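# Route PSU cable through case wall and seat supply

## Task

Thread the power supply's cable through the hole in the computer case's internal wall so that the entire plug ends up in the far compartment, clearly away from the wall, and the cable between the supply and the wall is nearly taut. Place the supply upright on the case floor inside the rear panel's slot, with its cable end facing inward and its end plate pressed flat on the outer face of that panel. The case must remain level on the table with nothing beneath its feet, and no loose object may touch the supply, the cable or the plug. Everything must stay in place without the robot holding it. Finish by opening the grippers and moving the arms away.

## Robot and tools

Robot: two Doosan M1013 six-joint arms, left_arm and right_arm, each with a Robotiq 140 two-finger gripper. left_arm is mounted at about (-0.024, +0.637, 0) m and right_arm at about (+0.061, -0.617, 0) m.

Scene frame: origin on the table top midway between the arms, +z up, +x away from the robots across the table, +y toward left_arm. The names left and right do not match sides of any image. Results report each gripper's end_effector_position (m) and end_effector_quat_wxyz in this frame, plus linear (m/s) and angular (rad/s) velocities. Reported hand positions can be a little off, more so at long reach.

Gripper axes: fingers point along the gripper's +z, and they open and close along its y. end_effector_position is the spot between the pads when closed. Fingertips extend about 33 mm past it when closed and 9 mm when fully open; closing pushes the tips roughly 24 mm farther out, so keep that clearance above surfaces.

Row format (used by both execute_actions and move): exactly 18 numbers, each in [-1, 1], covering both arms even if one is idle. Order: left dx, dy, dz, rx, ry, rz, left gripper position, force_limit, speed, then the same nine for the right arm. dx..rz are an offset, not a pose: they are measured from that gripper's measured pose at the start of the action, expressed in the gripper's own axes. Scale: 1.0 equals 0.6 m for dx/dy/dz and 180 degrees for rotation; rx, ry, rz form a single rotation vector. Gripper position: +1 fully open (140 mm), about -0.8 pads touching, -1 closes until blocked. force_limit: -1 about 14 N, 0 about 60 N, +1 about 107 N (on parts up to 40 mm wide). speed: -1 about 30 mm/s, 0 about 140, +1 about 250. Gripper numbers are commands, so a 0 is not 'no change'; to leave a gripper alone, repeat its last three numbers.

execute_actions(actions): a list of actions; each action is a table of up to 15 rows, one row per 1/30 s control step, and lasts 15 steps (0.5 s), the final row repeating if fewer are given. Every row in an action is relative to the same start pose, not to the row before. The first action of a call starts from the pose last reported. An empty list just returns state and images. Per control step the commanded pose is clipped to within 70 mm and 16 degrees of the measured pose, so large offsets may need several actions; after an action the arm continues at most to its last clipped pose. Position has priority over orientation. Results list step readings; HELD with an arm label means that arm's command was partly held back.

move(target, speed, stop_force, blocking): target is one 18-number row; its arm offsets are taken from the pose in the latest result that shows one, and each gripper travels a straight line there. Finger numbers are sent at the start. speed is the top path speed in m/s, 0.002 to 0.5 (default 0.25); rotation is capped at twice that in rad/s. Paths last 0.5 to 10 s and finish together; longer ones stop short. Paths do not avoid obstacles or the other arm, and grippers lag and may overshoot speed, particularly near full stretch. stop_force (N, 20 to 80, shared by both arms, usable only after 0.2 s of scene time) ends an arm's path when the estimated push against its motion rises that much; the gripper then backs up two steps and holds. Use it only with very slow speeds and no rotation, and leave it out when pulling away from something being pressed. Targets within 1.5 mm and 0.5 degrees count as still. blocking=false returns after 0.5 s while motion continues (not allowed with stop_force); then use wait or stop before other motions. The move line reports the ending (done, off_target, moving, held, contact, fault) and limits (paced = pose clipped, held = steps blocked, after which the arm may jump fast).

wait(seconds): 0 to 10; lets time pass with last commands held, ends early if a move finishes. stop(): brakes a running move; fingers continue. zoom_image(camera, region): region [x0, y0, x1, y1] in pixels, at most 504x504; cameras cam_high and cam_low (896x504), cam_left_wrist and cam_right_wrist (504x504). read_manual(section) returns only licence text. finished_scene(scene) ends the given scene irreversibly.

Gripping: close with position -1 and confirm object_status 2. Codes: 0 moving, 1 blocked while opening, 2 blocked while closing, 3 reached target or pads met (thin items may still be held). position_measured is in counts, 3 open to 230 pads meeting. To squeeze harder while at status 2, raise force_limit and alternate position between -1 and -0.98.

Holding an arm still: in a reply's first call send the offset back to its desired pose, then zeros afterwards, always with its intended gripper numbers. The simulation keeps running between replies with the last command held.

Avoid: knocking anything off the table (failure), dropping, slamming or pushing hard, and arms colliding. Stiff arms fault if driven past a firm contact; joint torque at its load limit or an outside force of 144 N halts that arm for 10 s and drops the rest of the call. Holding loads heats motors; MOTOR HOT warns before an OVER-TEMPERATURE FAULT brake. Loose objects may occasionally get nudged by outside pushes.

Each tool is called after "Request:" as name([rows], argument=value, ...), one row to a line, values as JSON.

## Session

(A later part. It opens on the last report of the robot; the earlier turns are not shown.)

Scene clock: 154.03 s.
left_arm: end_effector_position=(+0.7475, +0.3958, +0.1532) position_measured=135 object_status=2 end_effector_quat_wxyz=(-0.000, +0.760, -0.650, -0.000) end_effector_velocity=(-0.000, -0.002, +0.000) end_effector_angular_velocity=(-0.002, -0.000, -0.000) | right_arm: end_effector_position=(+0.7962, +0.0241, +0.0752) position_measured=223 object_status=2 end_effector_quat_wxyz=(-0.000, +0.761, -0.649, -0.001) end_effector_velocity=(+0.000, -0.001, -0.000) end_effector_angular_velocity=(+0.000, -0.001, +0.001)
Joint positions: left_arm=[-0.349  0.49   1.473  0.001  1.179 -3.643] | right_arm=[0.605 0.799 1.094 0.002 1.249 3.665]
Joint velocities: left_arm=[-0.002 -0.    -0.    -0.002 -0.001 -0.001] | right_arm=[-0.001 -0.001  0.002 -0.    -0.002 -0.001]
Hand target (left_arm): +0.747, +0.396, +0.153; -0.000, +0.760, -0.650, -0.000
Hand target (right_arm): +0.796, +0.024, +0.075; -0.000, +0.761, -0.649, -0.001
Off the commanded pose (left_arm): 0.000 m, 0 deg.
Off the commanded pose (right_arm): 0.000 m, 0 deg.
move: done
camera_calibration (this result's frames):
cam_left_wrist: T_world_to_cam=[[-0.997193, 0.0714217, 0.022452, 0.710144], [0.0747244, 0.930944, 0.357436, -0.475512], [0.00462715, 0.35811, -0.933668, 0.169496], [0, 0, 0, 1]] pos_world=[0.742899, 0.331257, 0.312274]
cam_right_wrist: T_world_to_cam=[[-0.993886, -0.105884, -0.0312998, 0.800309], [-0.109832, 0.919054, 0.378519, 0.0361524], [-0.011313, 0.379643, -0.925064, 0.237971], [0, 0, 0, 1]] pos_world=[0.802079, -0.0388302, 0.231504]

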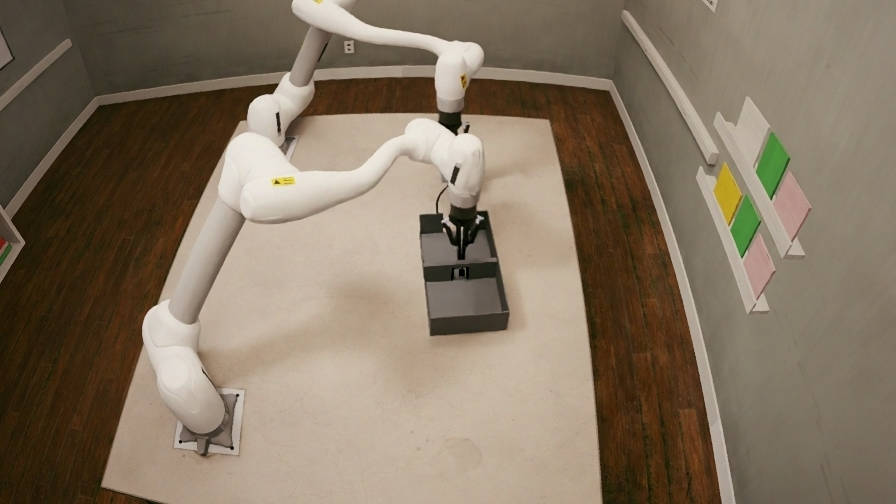

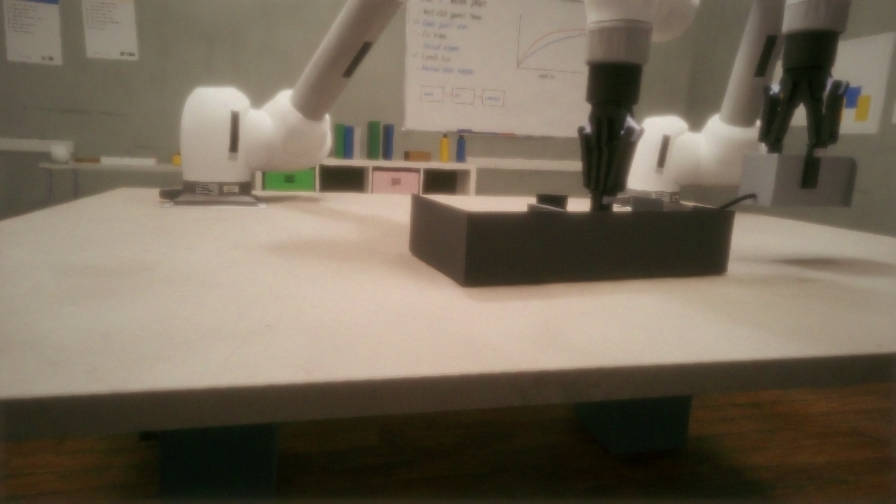

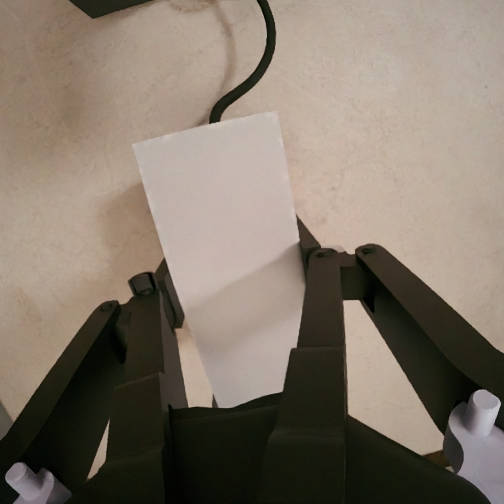

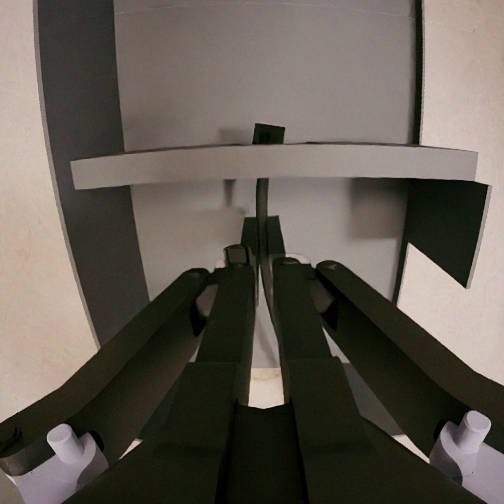

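Request:
move(target=[0.04,0,0,0,0,0,-1,0,0,0.04,0,0,0,0,0,-1,-0.4,-0.5], speed=0.015, stop_force=20)

Request:
move(target=[0,0,0,0,0,0,-1,0,0,0,0,0,0,0,0,-0.5,-0.4,-0.5])

Request:
move(target=[0,0,0,0,0,0,-1,0,0,0,0,-0.13,0,0,0,-0.5,-0.4,-0.5], speed=0.1)

Scene clock: 163.50 s.
left_arm: end_effector_position=(+0.7512, +0.3722, +0.1532) position_measured=135 object_status=2 end_effector_quat_wxyz=(-0.000, +0.760, -0.650, -0.000) end_effector_velocity=(-0.000, -0.000, -0.000) end_effector_angular_velocity=(+0.002, +0.002, -0.000) | right_arm: end_effector_position=(+0.8000, +0.0005, +0.0752) position_measured=223 object_status=2 end_effector_quat_wxyz=(-0.000, +0.761, -0.649, -0.001) end_effector_velocity=(-0.002, +0.000, +0.000) end_effector_angular_velocity=(-0.001, +0.001, +0.003)
Joint positions: left_arm=[-0.375  0.506  1.448  0.001  1.188 -3.669] | right_arm=[0.583 0.778 1.132 0.002 1.231 3.643]
Joint velocities: left_arm=[-0.001  0.001 -0.001  0.002  0.002 -0.002] | right_arm=[ 0.002 -0.001  0.003 -0.     0.001 -0.001]
Hand target (left_arm): +0.751, +0.372, +0.153; -0.000, +0.760, -0.650, -0.000
Hand target (right_arm): +0.800, +0.000, +0.075; -0.000, +0.761, -0.649, -0.001
Off the commanded pose (left_arm): 0.000 m, 0 deg.
Off the commanded pose (right_arm): 0.000 m, 0 deg.
move: done
camera_calibration (this result's frames):
cam_left_wrist: T_world_to_cam=[[-0.997195, 0.0714145, 0.0224228, 0.715553], [0.0747075, 0.930961, 0.357395, -0.453835], [0.00464844, 0.358068, -0.933684, 0.177924], [0, 0, 0, 1]] pos_world=[0.746623, 0.307693, 0.312278]
cam_right_wrist: T_world_to_cam=[[-0.993886, -0.10587, -0.0313259, 0.801578], [-0.109829, 0.919067, 0.378487, 0.0582241], [-0.0112797, 0.379614, -0.925076, 0.246916], [0, 0, 0, 1]] pos_world=[0.805857, -0.0623819, 0.231489]

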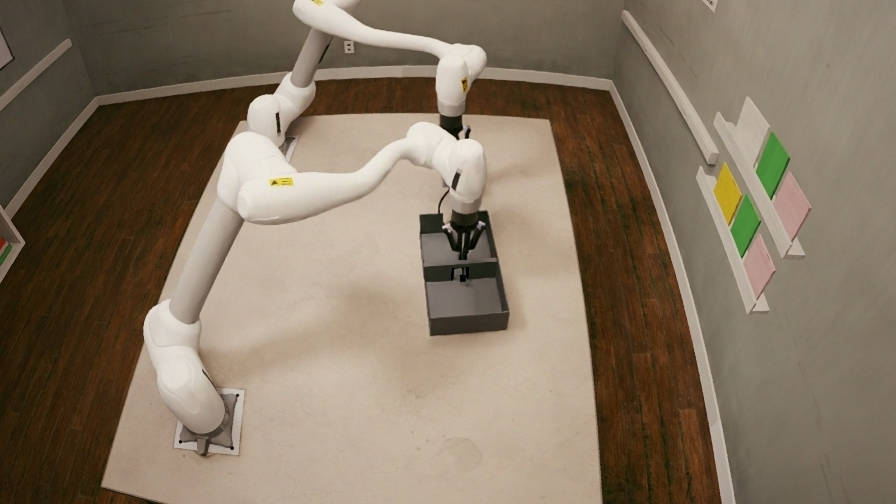

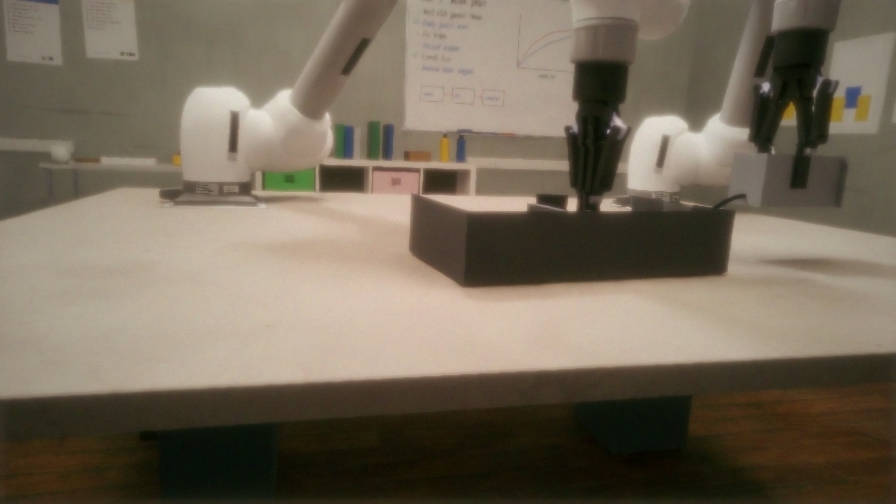

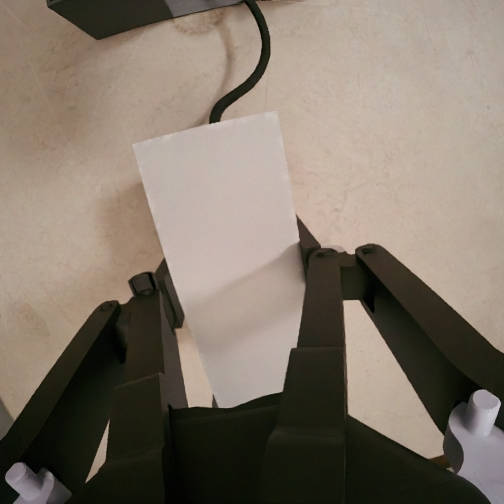

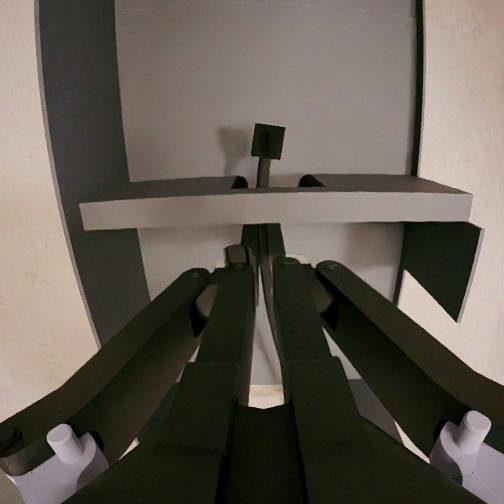

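Scene clock: 164.00 s.
left_arm: end_effector_position=(+0.7512, +0.3722, +0.1532) position_measured=135 object_status=2 end_effector_quat_wxyz=(-0.000, +0.760, -0.650, -0.000) end_effector_velocity=(-0.000, +0.001, -0.001) end_effector_angular_velocity=(+0.003, +0.001, -0.001) | right_arm: end_effector_position=(+0.8000, +0.0005, +0.0752) position_measured=192 object_status=3 end_effector_quat_wxyz=(-0.000, +0.761, -0.649, -0.001) end_effector_velocity=(-0.001, +0.001, +0.000) end_effector_angular_velocity=(-0.000, +0.000, +0.001)
Joint positions: left_arm=[-0.375  0.506  1.448  0.001  1.188 -3.669] | right_arm=[0.583 0.778 1.132 0.002 1.231 3.643]
Joint velocities: left_arm=[-0.     0.001  0.001  0.002 -0.    -0.   ] | right_arm=[ 0.001  0.    -0.    -0.     0.001  0.   ]
Hand target (left_arm): +0.751, +0.372, +0.153; -0.000, +0.760, -0.650, -0.000
Hand target (right_arm): +0.800, +0.001, +0.075; -0.000, +0.761, -0.649, -0.001
Off the commanded pose (left_arm): 0.000 m, 0 deg.
Off the commanded pose (right_arm): 0.000 m, 0 deg.
move: done
camera_calibration (this result's frames):
cam_left_wrist: T_world_to_cam=[[-0.997195, 0.0714106, 0.0224247, 0.715565], [0.0747046, 0.930963, 0.357389, -0.45379], [0.00464483, 0.358062, -0.933686, 0.177946], [0, 0, 0, 1]] pos_world=[0.746631, 0.307647, 0.312279]
cam_right_wrist: T_world_to_cam=[[-0.993886, -0.105873, -0.0313322, 0.801583], [-0.109835, 0.91907, 0.37848, 0.0582748], [-0.0112742, 0.379607, -0.925079, 0.246931], [0, 0, 0, 1]] pos_world=[0.805866, -0.0624293, 0.23149]

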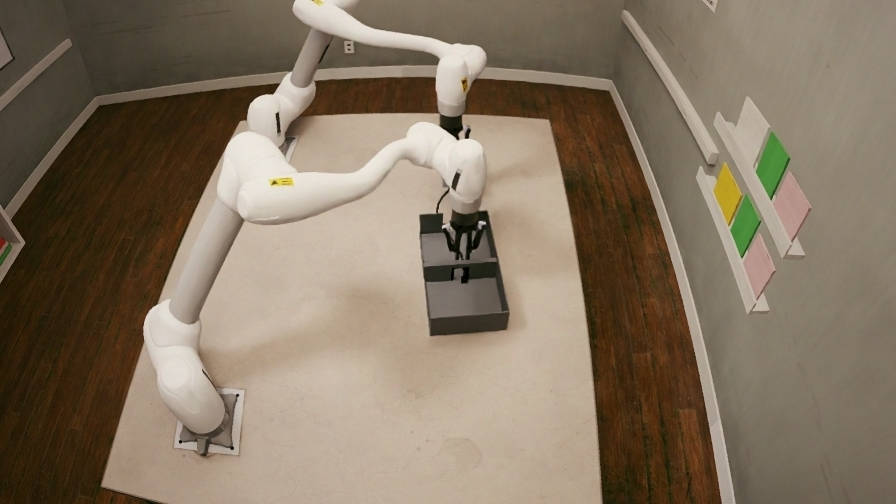

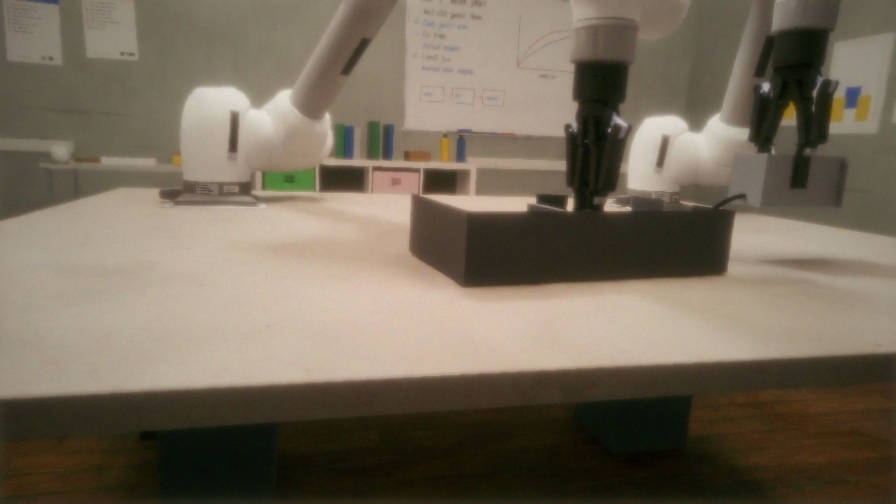

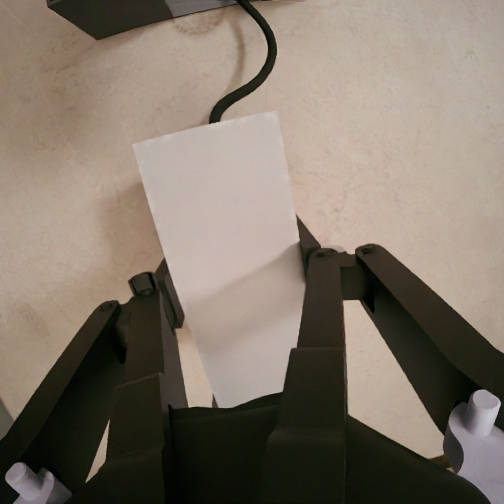

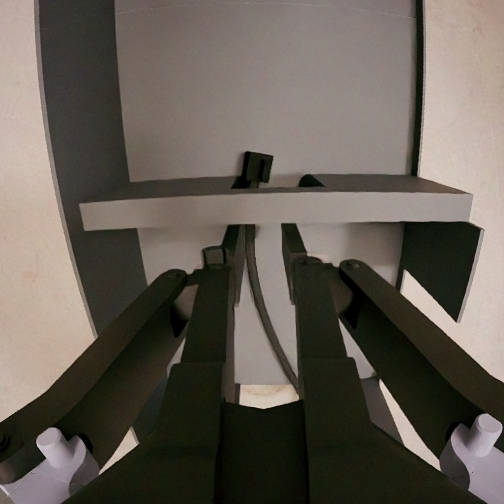

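Scene clock: 165.20 s.
left_arm: end_effector_position=(+0.7512, +0.3722, +0.1532) position_measured=135 object_status=2 end_effector_quat_wxyz=(-0.000, +0.760, -0.650, -0.000) end_effector_velocity=(+0.000, +0.001, -0.001) end_effector_angular_velocity=(+0.003, +0.001, -0.001) | right_arm: end_effector_position=(+0.8001, +0.0004, +0.1531) position_measured=192 object_status=3 end_effector_quat_wxyz=(-0.000, +0.761, -0.649, -0.001) end_effector_velocity=(+0.001, -0.000, +0.002) end_effector_angular_velocity=(+0.000, -0.001, -0.001)
Joint positions: left_arm=[-0.375  0.506  1.448  0.001  1.188 -3.669] | right_arm=[0.583 0.739 1.058 0.002 1.345 3.643]
Joint velocities: left_arm=[ 0.     0.001 -0.     0.003  0.001  0.   ] | right_arm=[-0.001 -0.001 -0.002 -0.     0.002 -0.   ]
Hand target (left_arm): +0.751, +0.372, +0.153; -0.000, +0.760, -0.650, -0.000
Hand target (right_arm): +0.800, +0.000, +0.153; -0.000, +0.761, -0.649, -0.001
Off the commanded pose (left_arm): 0.000 m, 0 deg.
Off the commanded pose (right_arm): 0.000 m, 0 deg.
move: done
camera_calibration (this result's frames):
cam_left_wrist: T_world_to_cam=[[-0.997195, 0.0714106, 0.0224245, 0.715565], [0.0747045, 0.930963, 0.357389, -0.45379], [0.00464498, 0.358062, -0.933686, 0.177946], [0, 0, 0, 1]] pos_world=[0.746631, 0.307647, 0.312279]
cam_right_wrist: T_world_to_cam=[[-0.993874, -0.10599, -0.0313129, 0.804079], [-0.109936, 0.919055, 0.378487, 0.0289311], [-0.0113375, 0.379611, -0.925077, 0.319059], [0, 0, 0, 1]] pos_world=[0.805952, -0.0624831, 0.309382]

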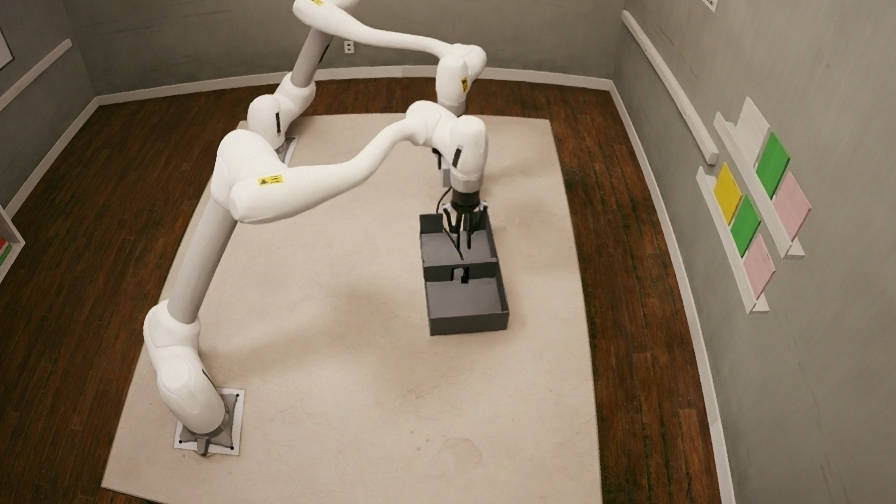

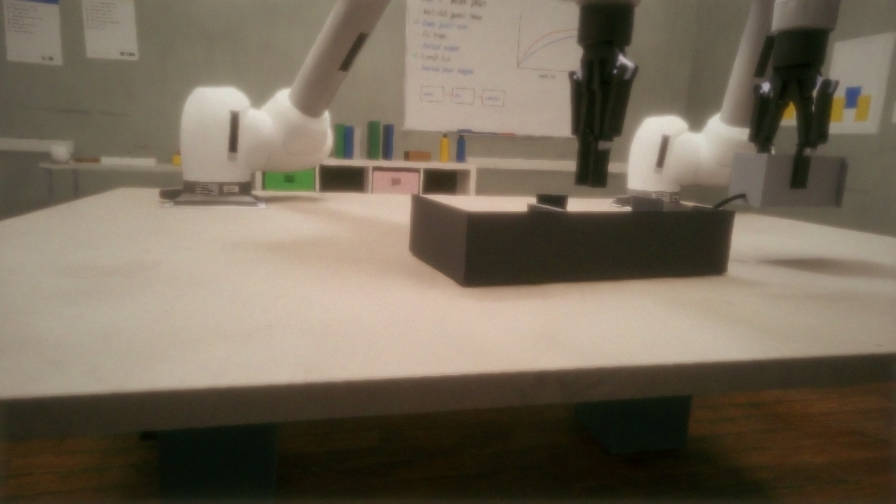

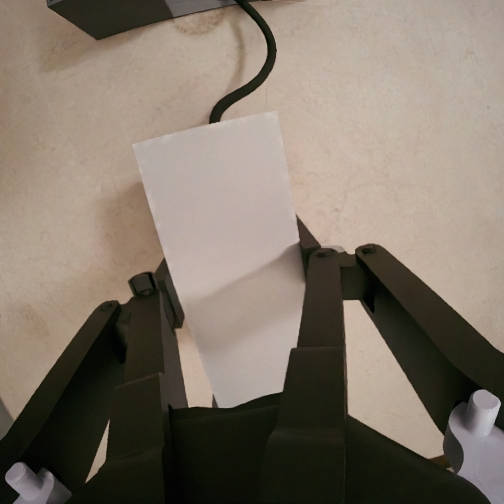

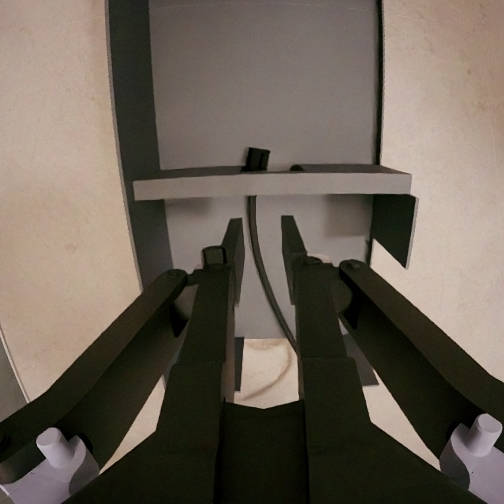

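Request:
move(target=[0.13,-0.02,-0.04,0,0,0,-1,0,0,0.06,0,0,0,0,0,-0.35,-0.4,-0.5], speed=0.05)

Scene clock: 171.23 s.
left_arm: end_effector_position=(+0.7752, +0.2971, +0.1772) position_measured=135 object_status=2 end_effector_quat_wxyz=(-0.000, +0.760, -0.650, -0.000) end_effector_velocity=(+0.001, -0.001, -0.001) end_effector_angular_velocity=(+0.002, +0.000, -0.001) | right_arm: end_effector_position=(+0.8058, -0.0351, +0.1530) position_measured=173 object_status=3 end_effector_quat_wxyz=(-0.000, +0.761, -0.649, -0.001) end_effector_velocity=(-0.001, +0.000, -0.000) end_effector_angular_velocity=(-0.001, +0.001, +0.002)
Joint positions: left_arm=[-0.445  0.57   1.301  0.001  1.271 -3.739] | right_arm=[0.55  0.707 1.113 0.002 1.321 3.61 ]
Joint velocities: left_arm=[-0.001  0.003 -0.003  0.002  0.002 -0.001] | right_arm=[ 0.001 -0.     0.001 -0.     0.001 -0.001]
Hand target (left_arm): +0.775, +0.297, +0.177; -0.000, +0.760, -0.650, -0.000
Hand target (right_arm): +0.806, -0.035, +0.153; -0.000, +0.761, -0.649, -0.001
Off the commanded pose (left_arm): 0.000 m, 0 deg.
Off the commanded pose (right_arm): 0.000 m, 0 deg.
move: done
camera_calibration (this result's frames):
cam_left_wrist: T_world_to_cam=[[-0.997206, 0.0712773, 0.0223584, 0.744403], [0.0745571, 0.931029, 0.357249, -0.394143], [0.00464744, 0.357918, -0.933742, 0.227129], [0, 0, 0, 1]] pos_world=[0.770654, 0.232606, 0.336243]
cam_right_wrist: T_world_to_cam=[[-0.993873, -0.105984, -0.031379, 0.805998], [-0.109956, 0.919084, 0.378411, 0.0622173], [-0.0112656, 0.379542, -0.925106, 0.332523], [0, 0, 0, 1]] pos_world=[0.811646, -0.0979666, 0.309366]

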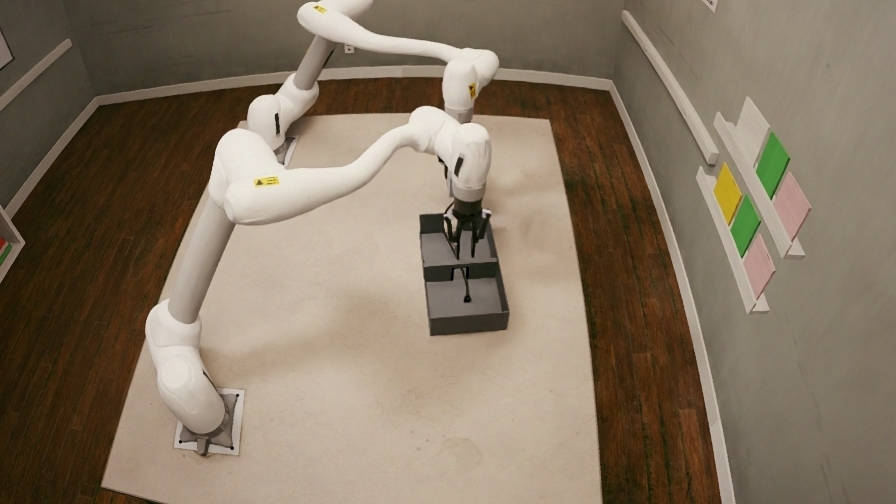

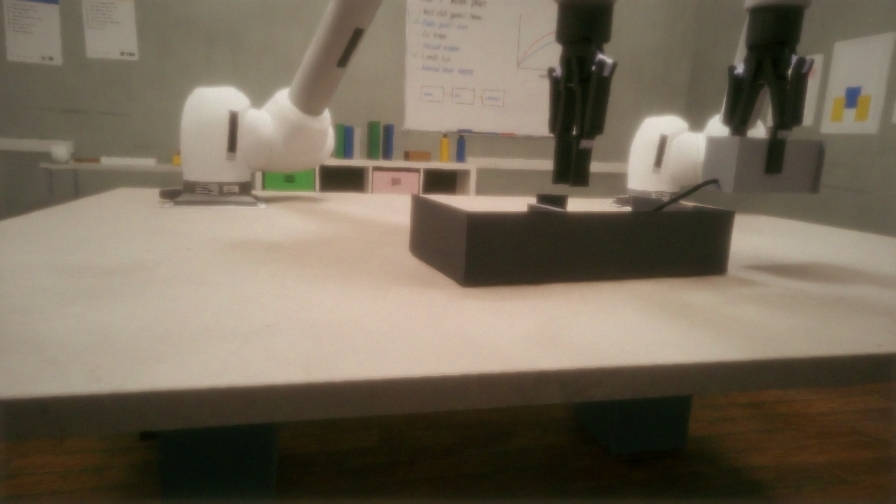

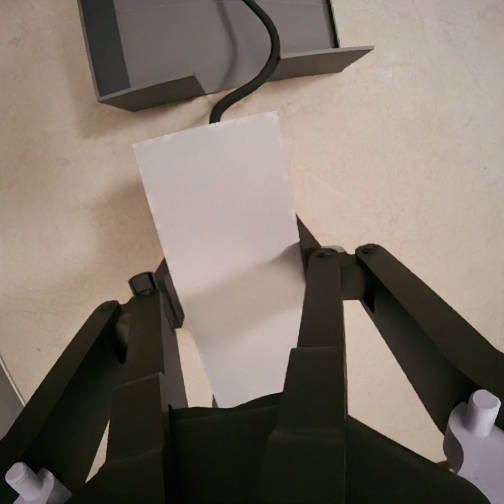

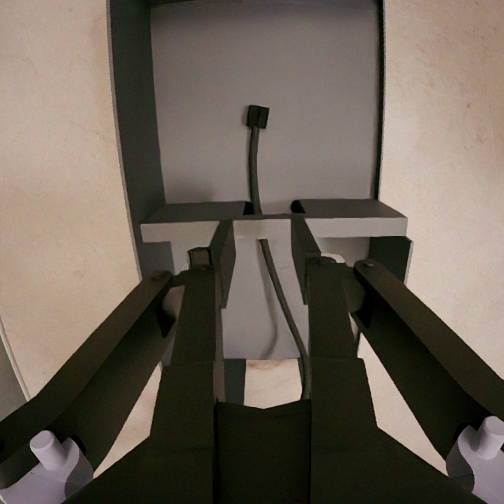

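Request:
move(target=[0,0,0,0,0,0,-1,0,0,0.135,0,0.03,0,0,0,-0.35,-0.4,-0.5], speed=0.1)

Request:
move(target=[0,0,0,0,0,0,-1,0,0,0,0,0.148,0,0,0,-0.35,-0.4,-0.5], speed=0.06)

Request:
move(target=[0,0,0,0,0,0,-1,0,0,0,0,0,0,0,0,-1,-0.4,-0.5])

Scene clock: 183.80 s.
left_arm: end_effector_position=(+0.7752, +0.2971, +0.1772) position_measured=135 object_status=2 end_effector_quat_wxyz=(-0.000, +0.760, -0.650, -0.000) end_effector_velocity=(-0.000, -0.001, +0.001) end_effector_angular_velocity=(-0.002, -0.001, +0.001) | right_arm: end_effector_position=(+0.8187, -0.1150, +0.1350) position_measured=173 object_status=3 end_effector_quat_wxyz=(-0.000, +0.761, -0.649, -0.001) end_effector_velocity=(-0.000, -0.001, -0.000) end_effector_angular_velocity=(-0.000, +0.001, +0.000)
Joint positions: left_arm=[-0.445  0.57   1.301  0.001  1.271 -3.739] | right_arm=[0.47  0.655 1.237 0.001 1.25  3.53 ]
Joint velocities: left_arm=[-0.001 -0.001 -0.001 -0.001  0.    -0.001] | right_arm=[-0.001 -0.001  0.002  0.    -0.    -0.001]
Hand target (left_arm): +0.775, +0.297, +0.177; -0.000, +0.760, -0.650, -0.000
Hand target (right_arm): +0.819, -0.115, +0.135; -0.000, +0.761, -0.649, -0.001
Off the commanded pose (left_arm): 0.000 m, 0 deg.
Off the commanded pose (right_arm): 0.000 m, 0 deg.
move: done
camera_calibration (this result's frames):
cam_left_wrist: T_world_to_cam=[[-0.997199, 0.0713829, 0.0223454, 0.744341], [0.0746508, 0.931008, 0.357284, -0.394138], [0.00470022, 0.357951, -0.933729, 0.227104], [0, 0, 0, 1]] pos_world=[0.770611, 0.23252, 0.33624]
cam_right_wrist: T_world_to_cam=[[-0.993865, -0.105998, -0.0315717, 0.809746], [-0.110046, 0.919187, 0.378134, 0.144022], [-0.0110613, 0.379289, -0.925212, 0.34615], [0, 0, 0, 1]] pos_world=[0.824456, -0.177842, 0.291368]

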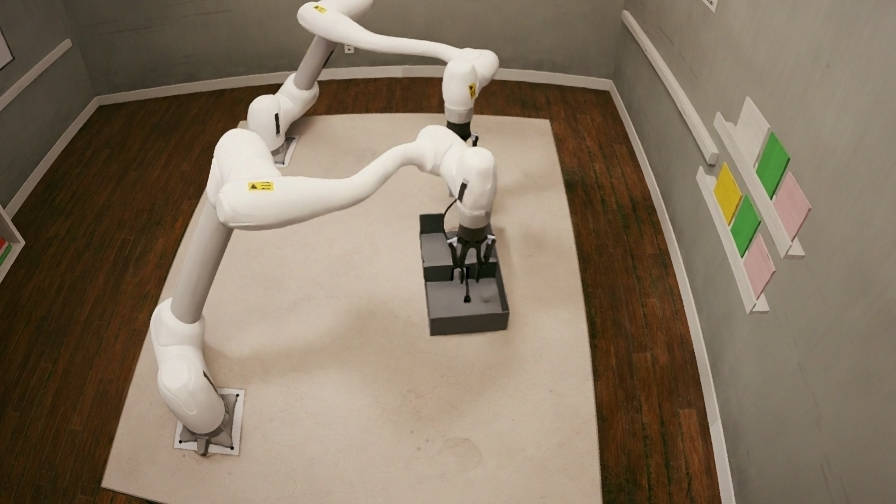

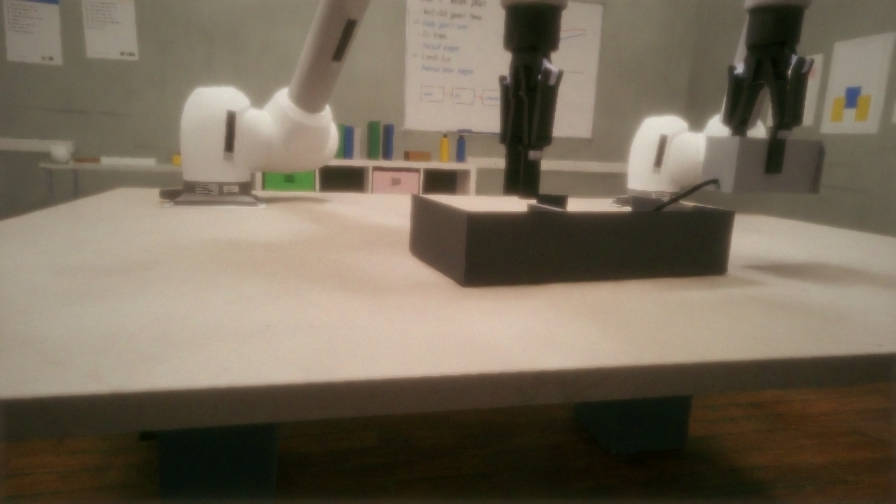

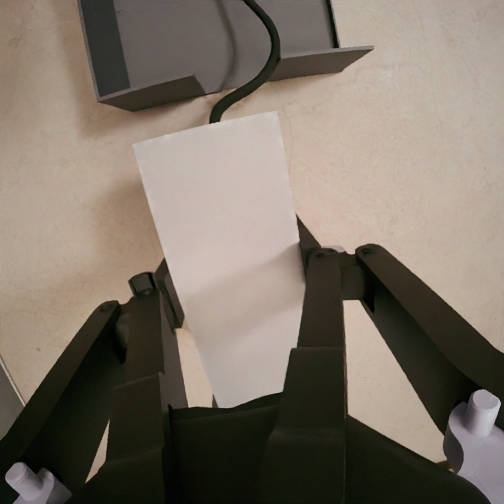

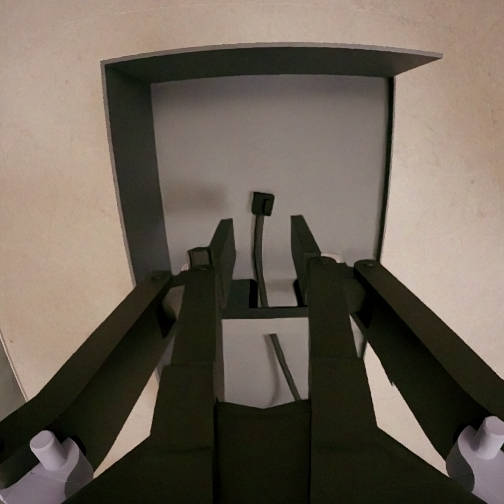

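Scene clock: 185.67 s.
left_arm: end_effector_position=(+0.7752, +0.2971, +0.1772) position_measured=135 object_status=2 end_effector_quat_wxyz=(-0.000, +0.760, -0.650, -0.000) end_effector_velocity=(+0.000, -0.000, -0.001) end_effector_angular_velocity=(-0.001, +0.001, +0.001) | right_arm: end_effector_position=(+0.8186, -0.1150, +0.0463) position_measured=173 object_status=3 end_effector_quat_wxyz=(-0.000, +0.761, -0.649, -0.001) end_effector_velocity=(+0.000, -0.001, -0.001) end_effector_angular_velocity=(-0.001, +0.000, -0.000)
Joint positions: left_arm=[-0.445  0.57   1.301  0.001  1.271 -3.739] | right_arm=[0.47  0.711 1.31  0.001 1.121 3.53 ]
Joint velocities: left_arm=[ 0.     0.002 -0.    -0.001 -0.    -0.   ] | right_arm=[-0.     0.001  0.001 -0.    -0.001 -0.   ]
Hand target (left_arm): +0.775, +0.297, +0.177; -0.000, +0.760, -0.650, -0.000
Hand target (right_arm): +0.819, -0.115, +0.046; -0.000, +0.761, -0.649, -0.001
Off the commanded pose (left_arm): 0.000 m, 0 deg.
Off the commanded pose (right_arm): 0.000 m, 0 deg.
move: done
camera_calibration (this result's frames):
cam_left_wrist: T_world_to_cam=[[-0.997198, 0.0713899, 0.0223451, 0.744338], [0.0746573, 0.931007, 0.357283, -0.394143], [0.00470297, 0.357951, -0.933729, 0.227102], [0, 0, 0, 1]] pos_world=[0.77061, 0.23252, 0.33624]
cam_right_wrist: T_world_to_cam=[[-0.993872, -0.105924, -0.0315963, 0.80689], [-0.109986, 0.919202, 0.378115, 0.177492], [-0.0110079, 0.379273, -0.925219, 0.264021], [0, 0, 0, 1]] pos_world=[0.824373, -0.177818, 0.20266]

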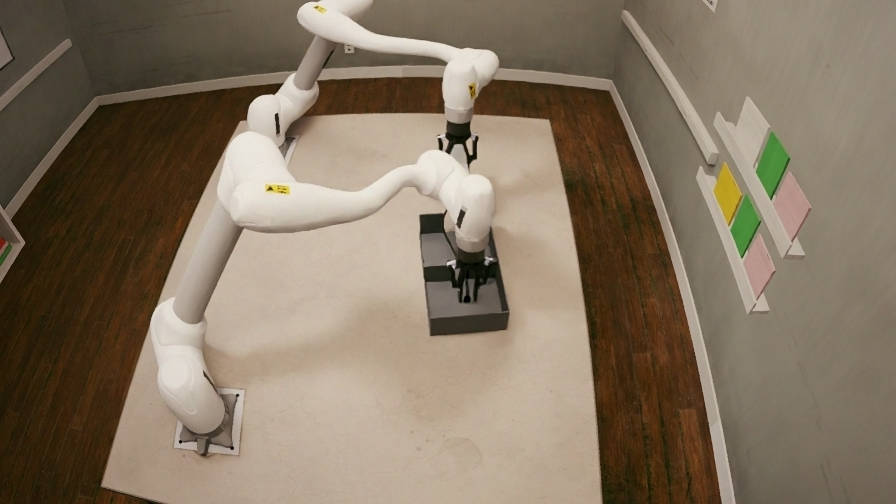

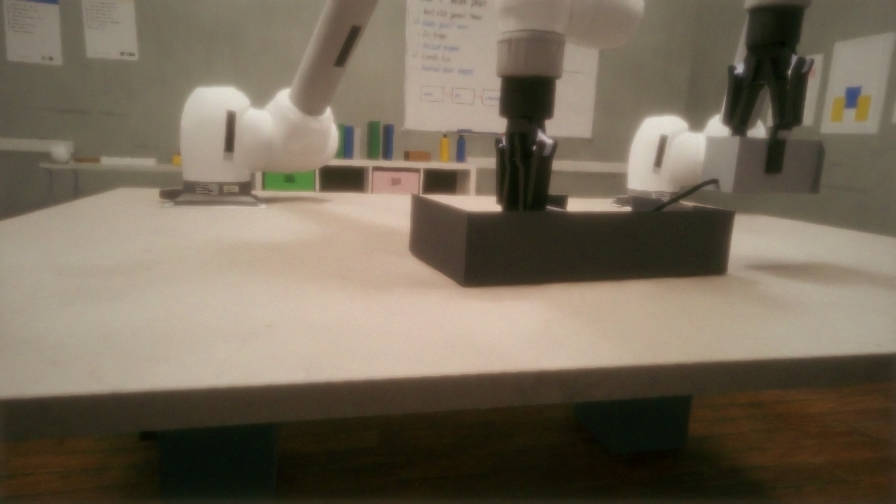

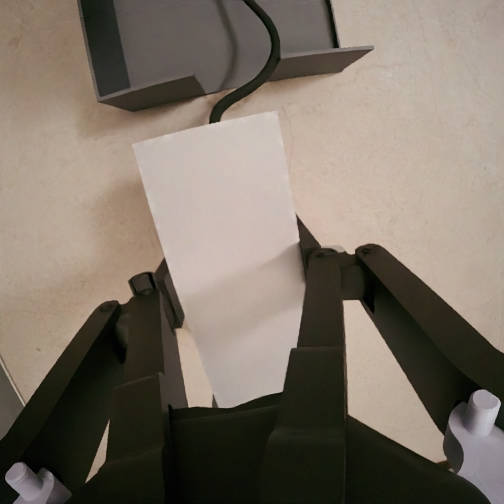

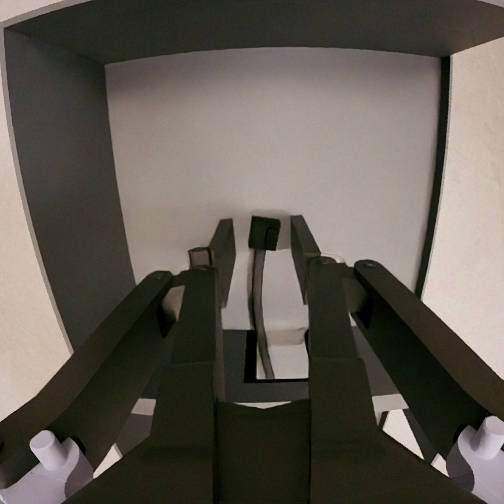

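Scene clock: 186.17 s.
left_arm: end_effector_position=(+0.7752, +0.2971, +0.1772) position_measured=135 object_status=2 end_effector_quat_wxyz=(-0.000, +0.760, -0.650, -0.000) end_effector_velocity=(+0.000, -0.001, +0.001) end_effector_angular_velocity=(-0.002, -0.001, +0.001) | right_arm: end_effector_position=(+0.8186, -0.1149, +0.0463) position_measured=207 object_status=2 end_effector_quat_wxyz=(-0.000, +0.761, -0.649, -0.001) end_effector_velocity=(-0.000, +0.000, -0.000) end_effector_angular_velocity=(-0.000, +0.001, +0.000)
Joint positions: left_arm=[-0.445  0.57   1.301  0.001  1.271 -3.739] | right_arm=[0.47  0.711 1.31  0.001 1.121 3.53 ]
Joint velocities: left_arm=[-0.    -0.001 -0.001 -0.001 -0.    -0.001] | right_arm=[ 0.     0.    -0.     0.     0.001  0.   ]
Hand target (left_arm): +0.775, +0.297, +0.177; -0.000, +0.760, -0.650, -0.000
Hand target (right_arm): +0.819, -0.115, +0.046; -0.000, +0.761, -0.649, -0.001
Off the commanded pose (left_arm): 0.000 m, 0 deg.
Off the commanded pose (right_arm): 0.000 m, 0 deg.
move: done
camera_calibration (this result's frames):
cam_left_wrist: T_world_to_cam=[[-0.997198, 0.0713901, 0.0223453, 0.744338], [0.0746575, 0.931007, 0.357284, -0.394143], [0.0047029, 0.357951, -0.933729, 0.227102], [0, 0, 0, 1]] pos_world=[0.77061, 0.23252, 0.33624]
cam_right_wrist: T_world_to_cam=[[-0.993872, -0.105922, -0.0315908, 0.806886], [-0.109983, 0.919201, 0.378119, 0.1775], [-0.011013, 0.379276, -0.925218, 0.263991], [0, 0, 0, 1]] pos_world=[0.824371, -0.177816, 0.202623]

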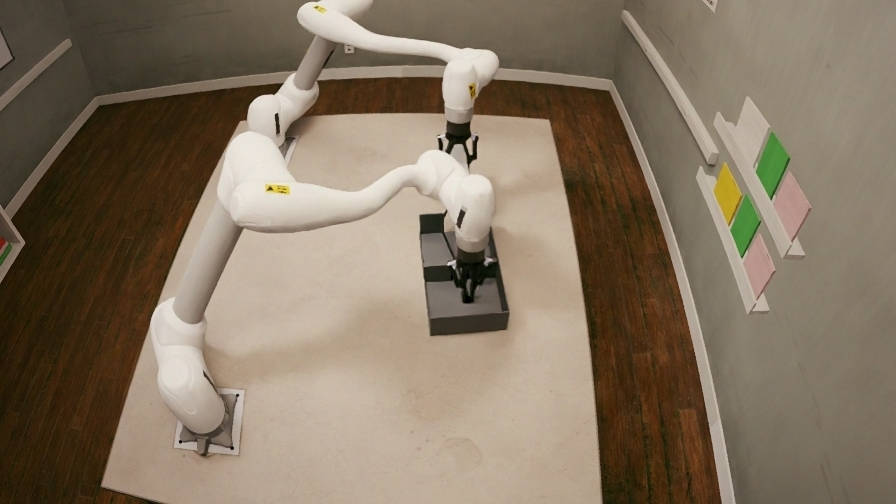

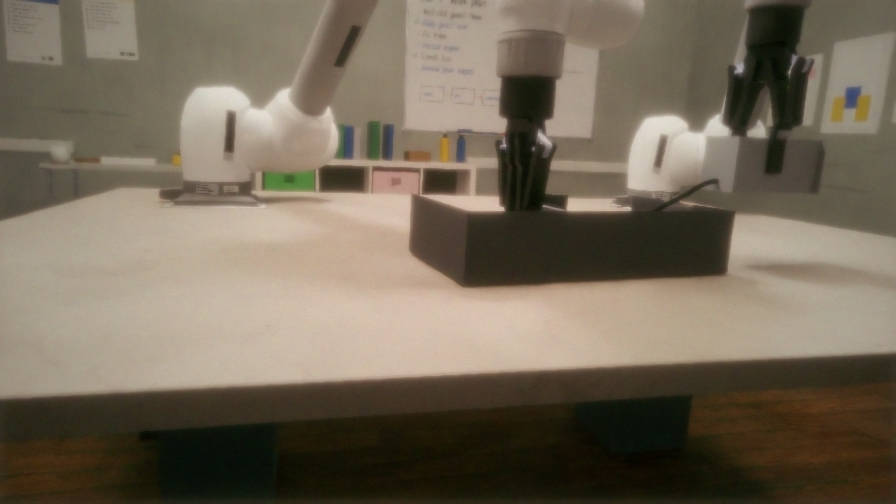

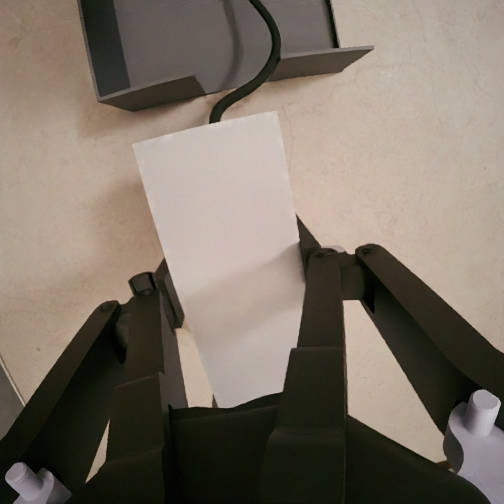

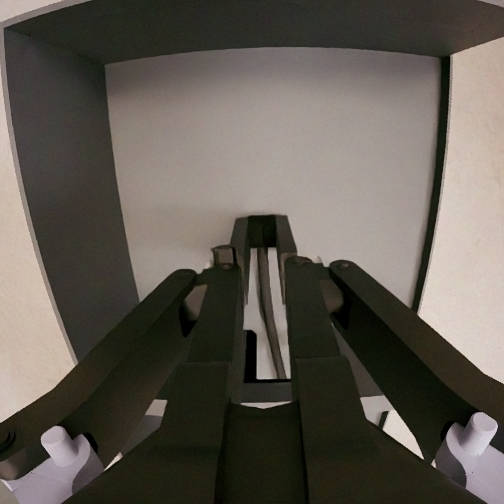

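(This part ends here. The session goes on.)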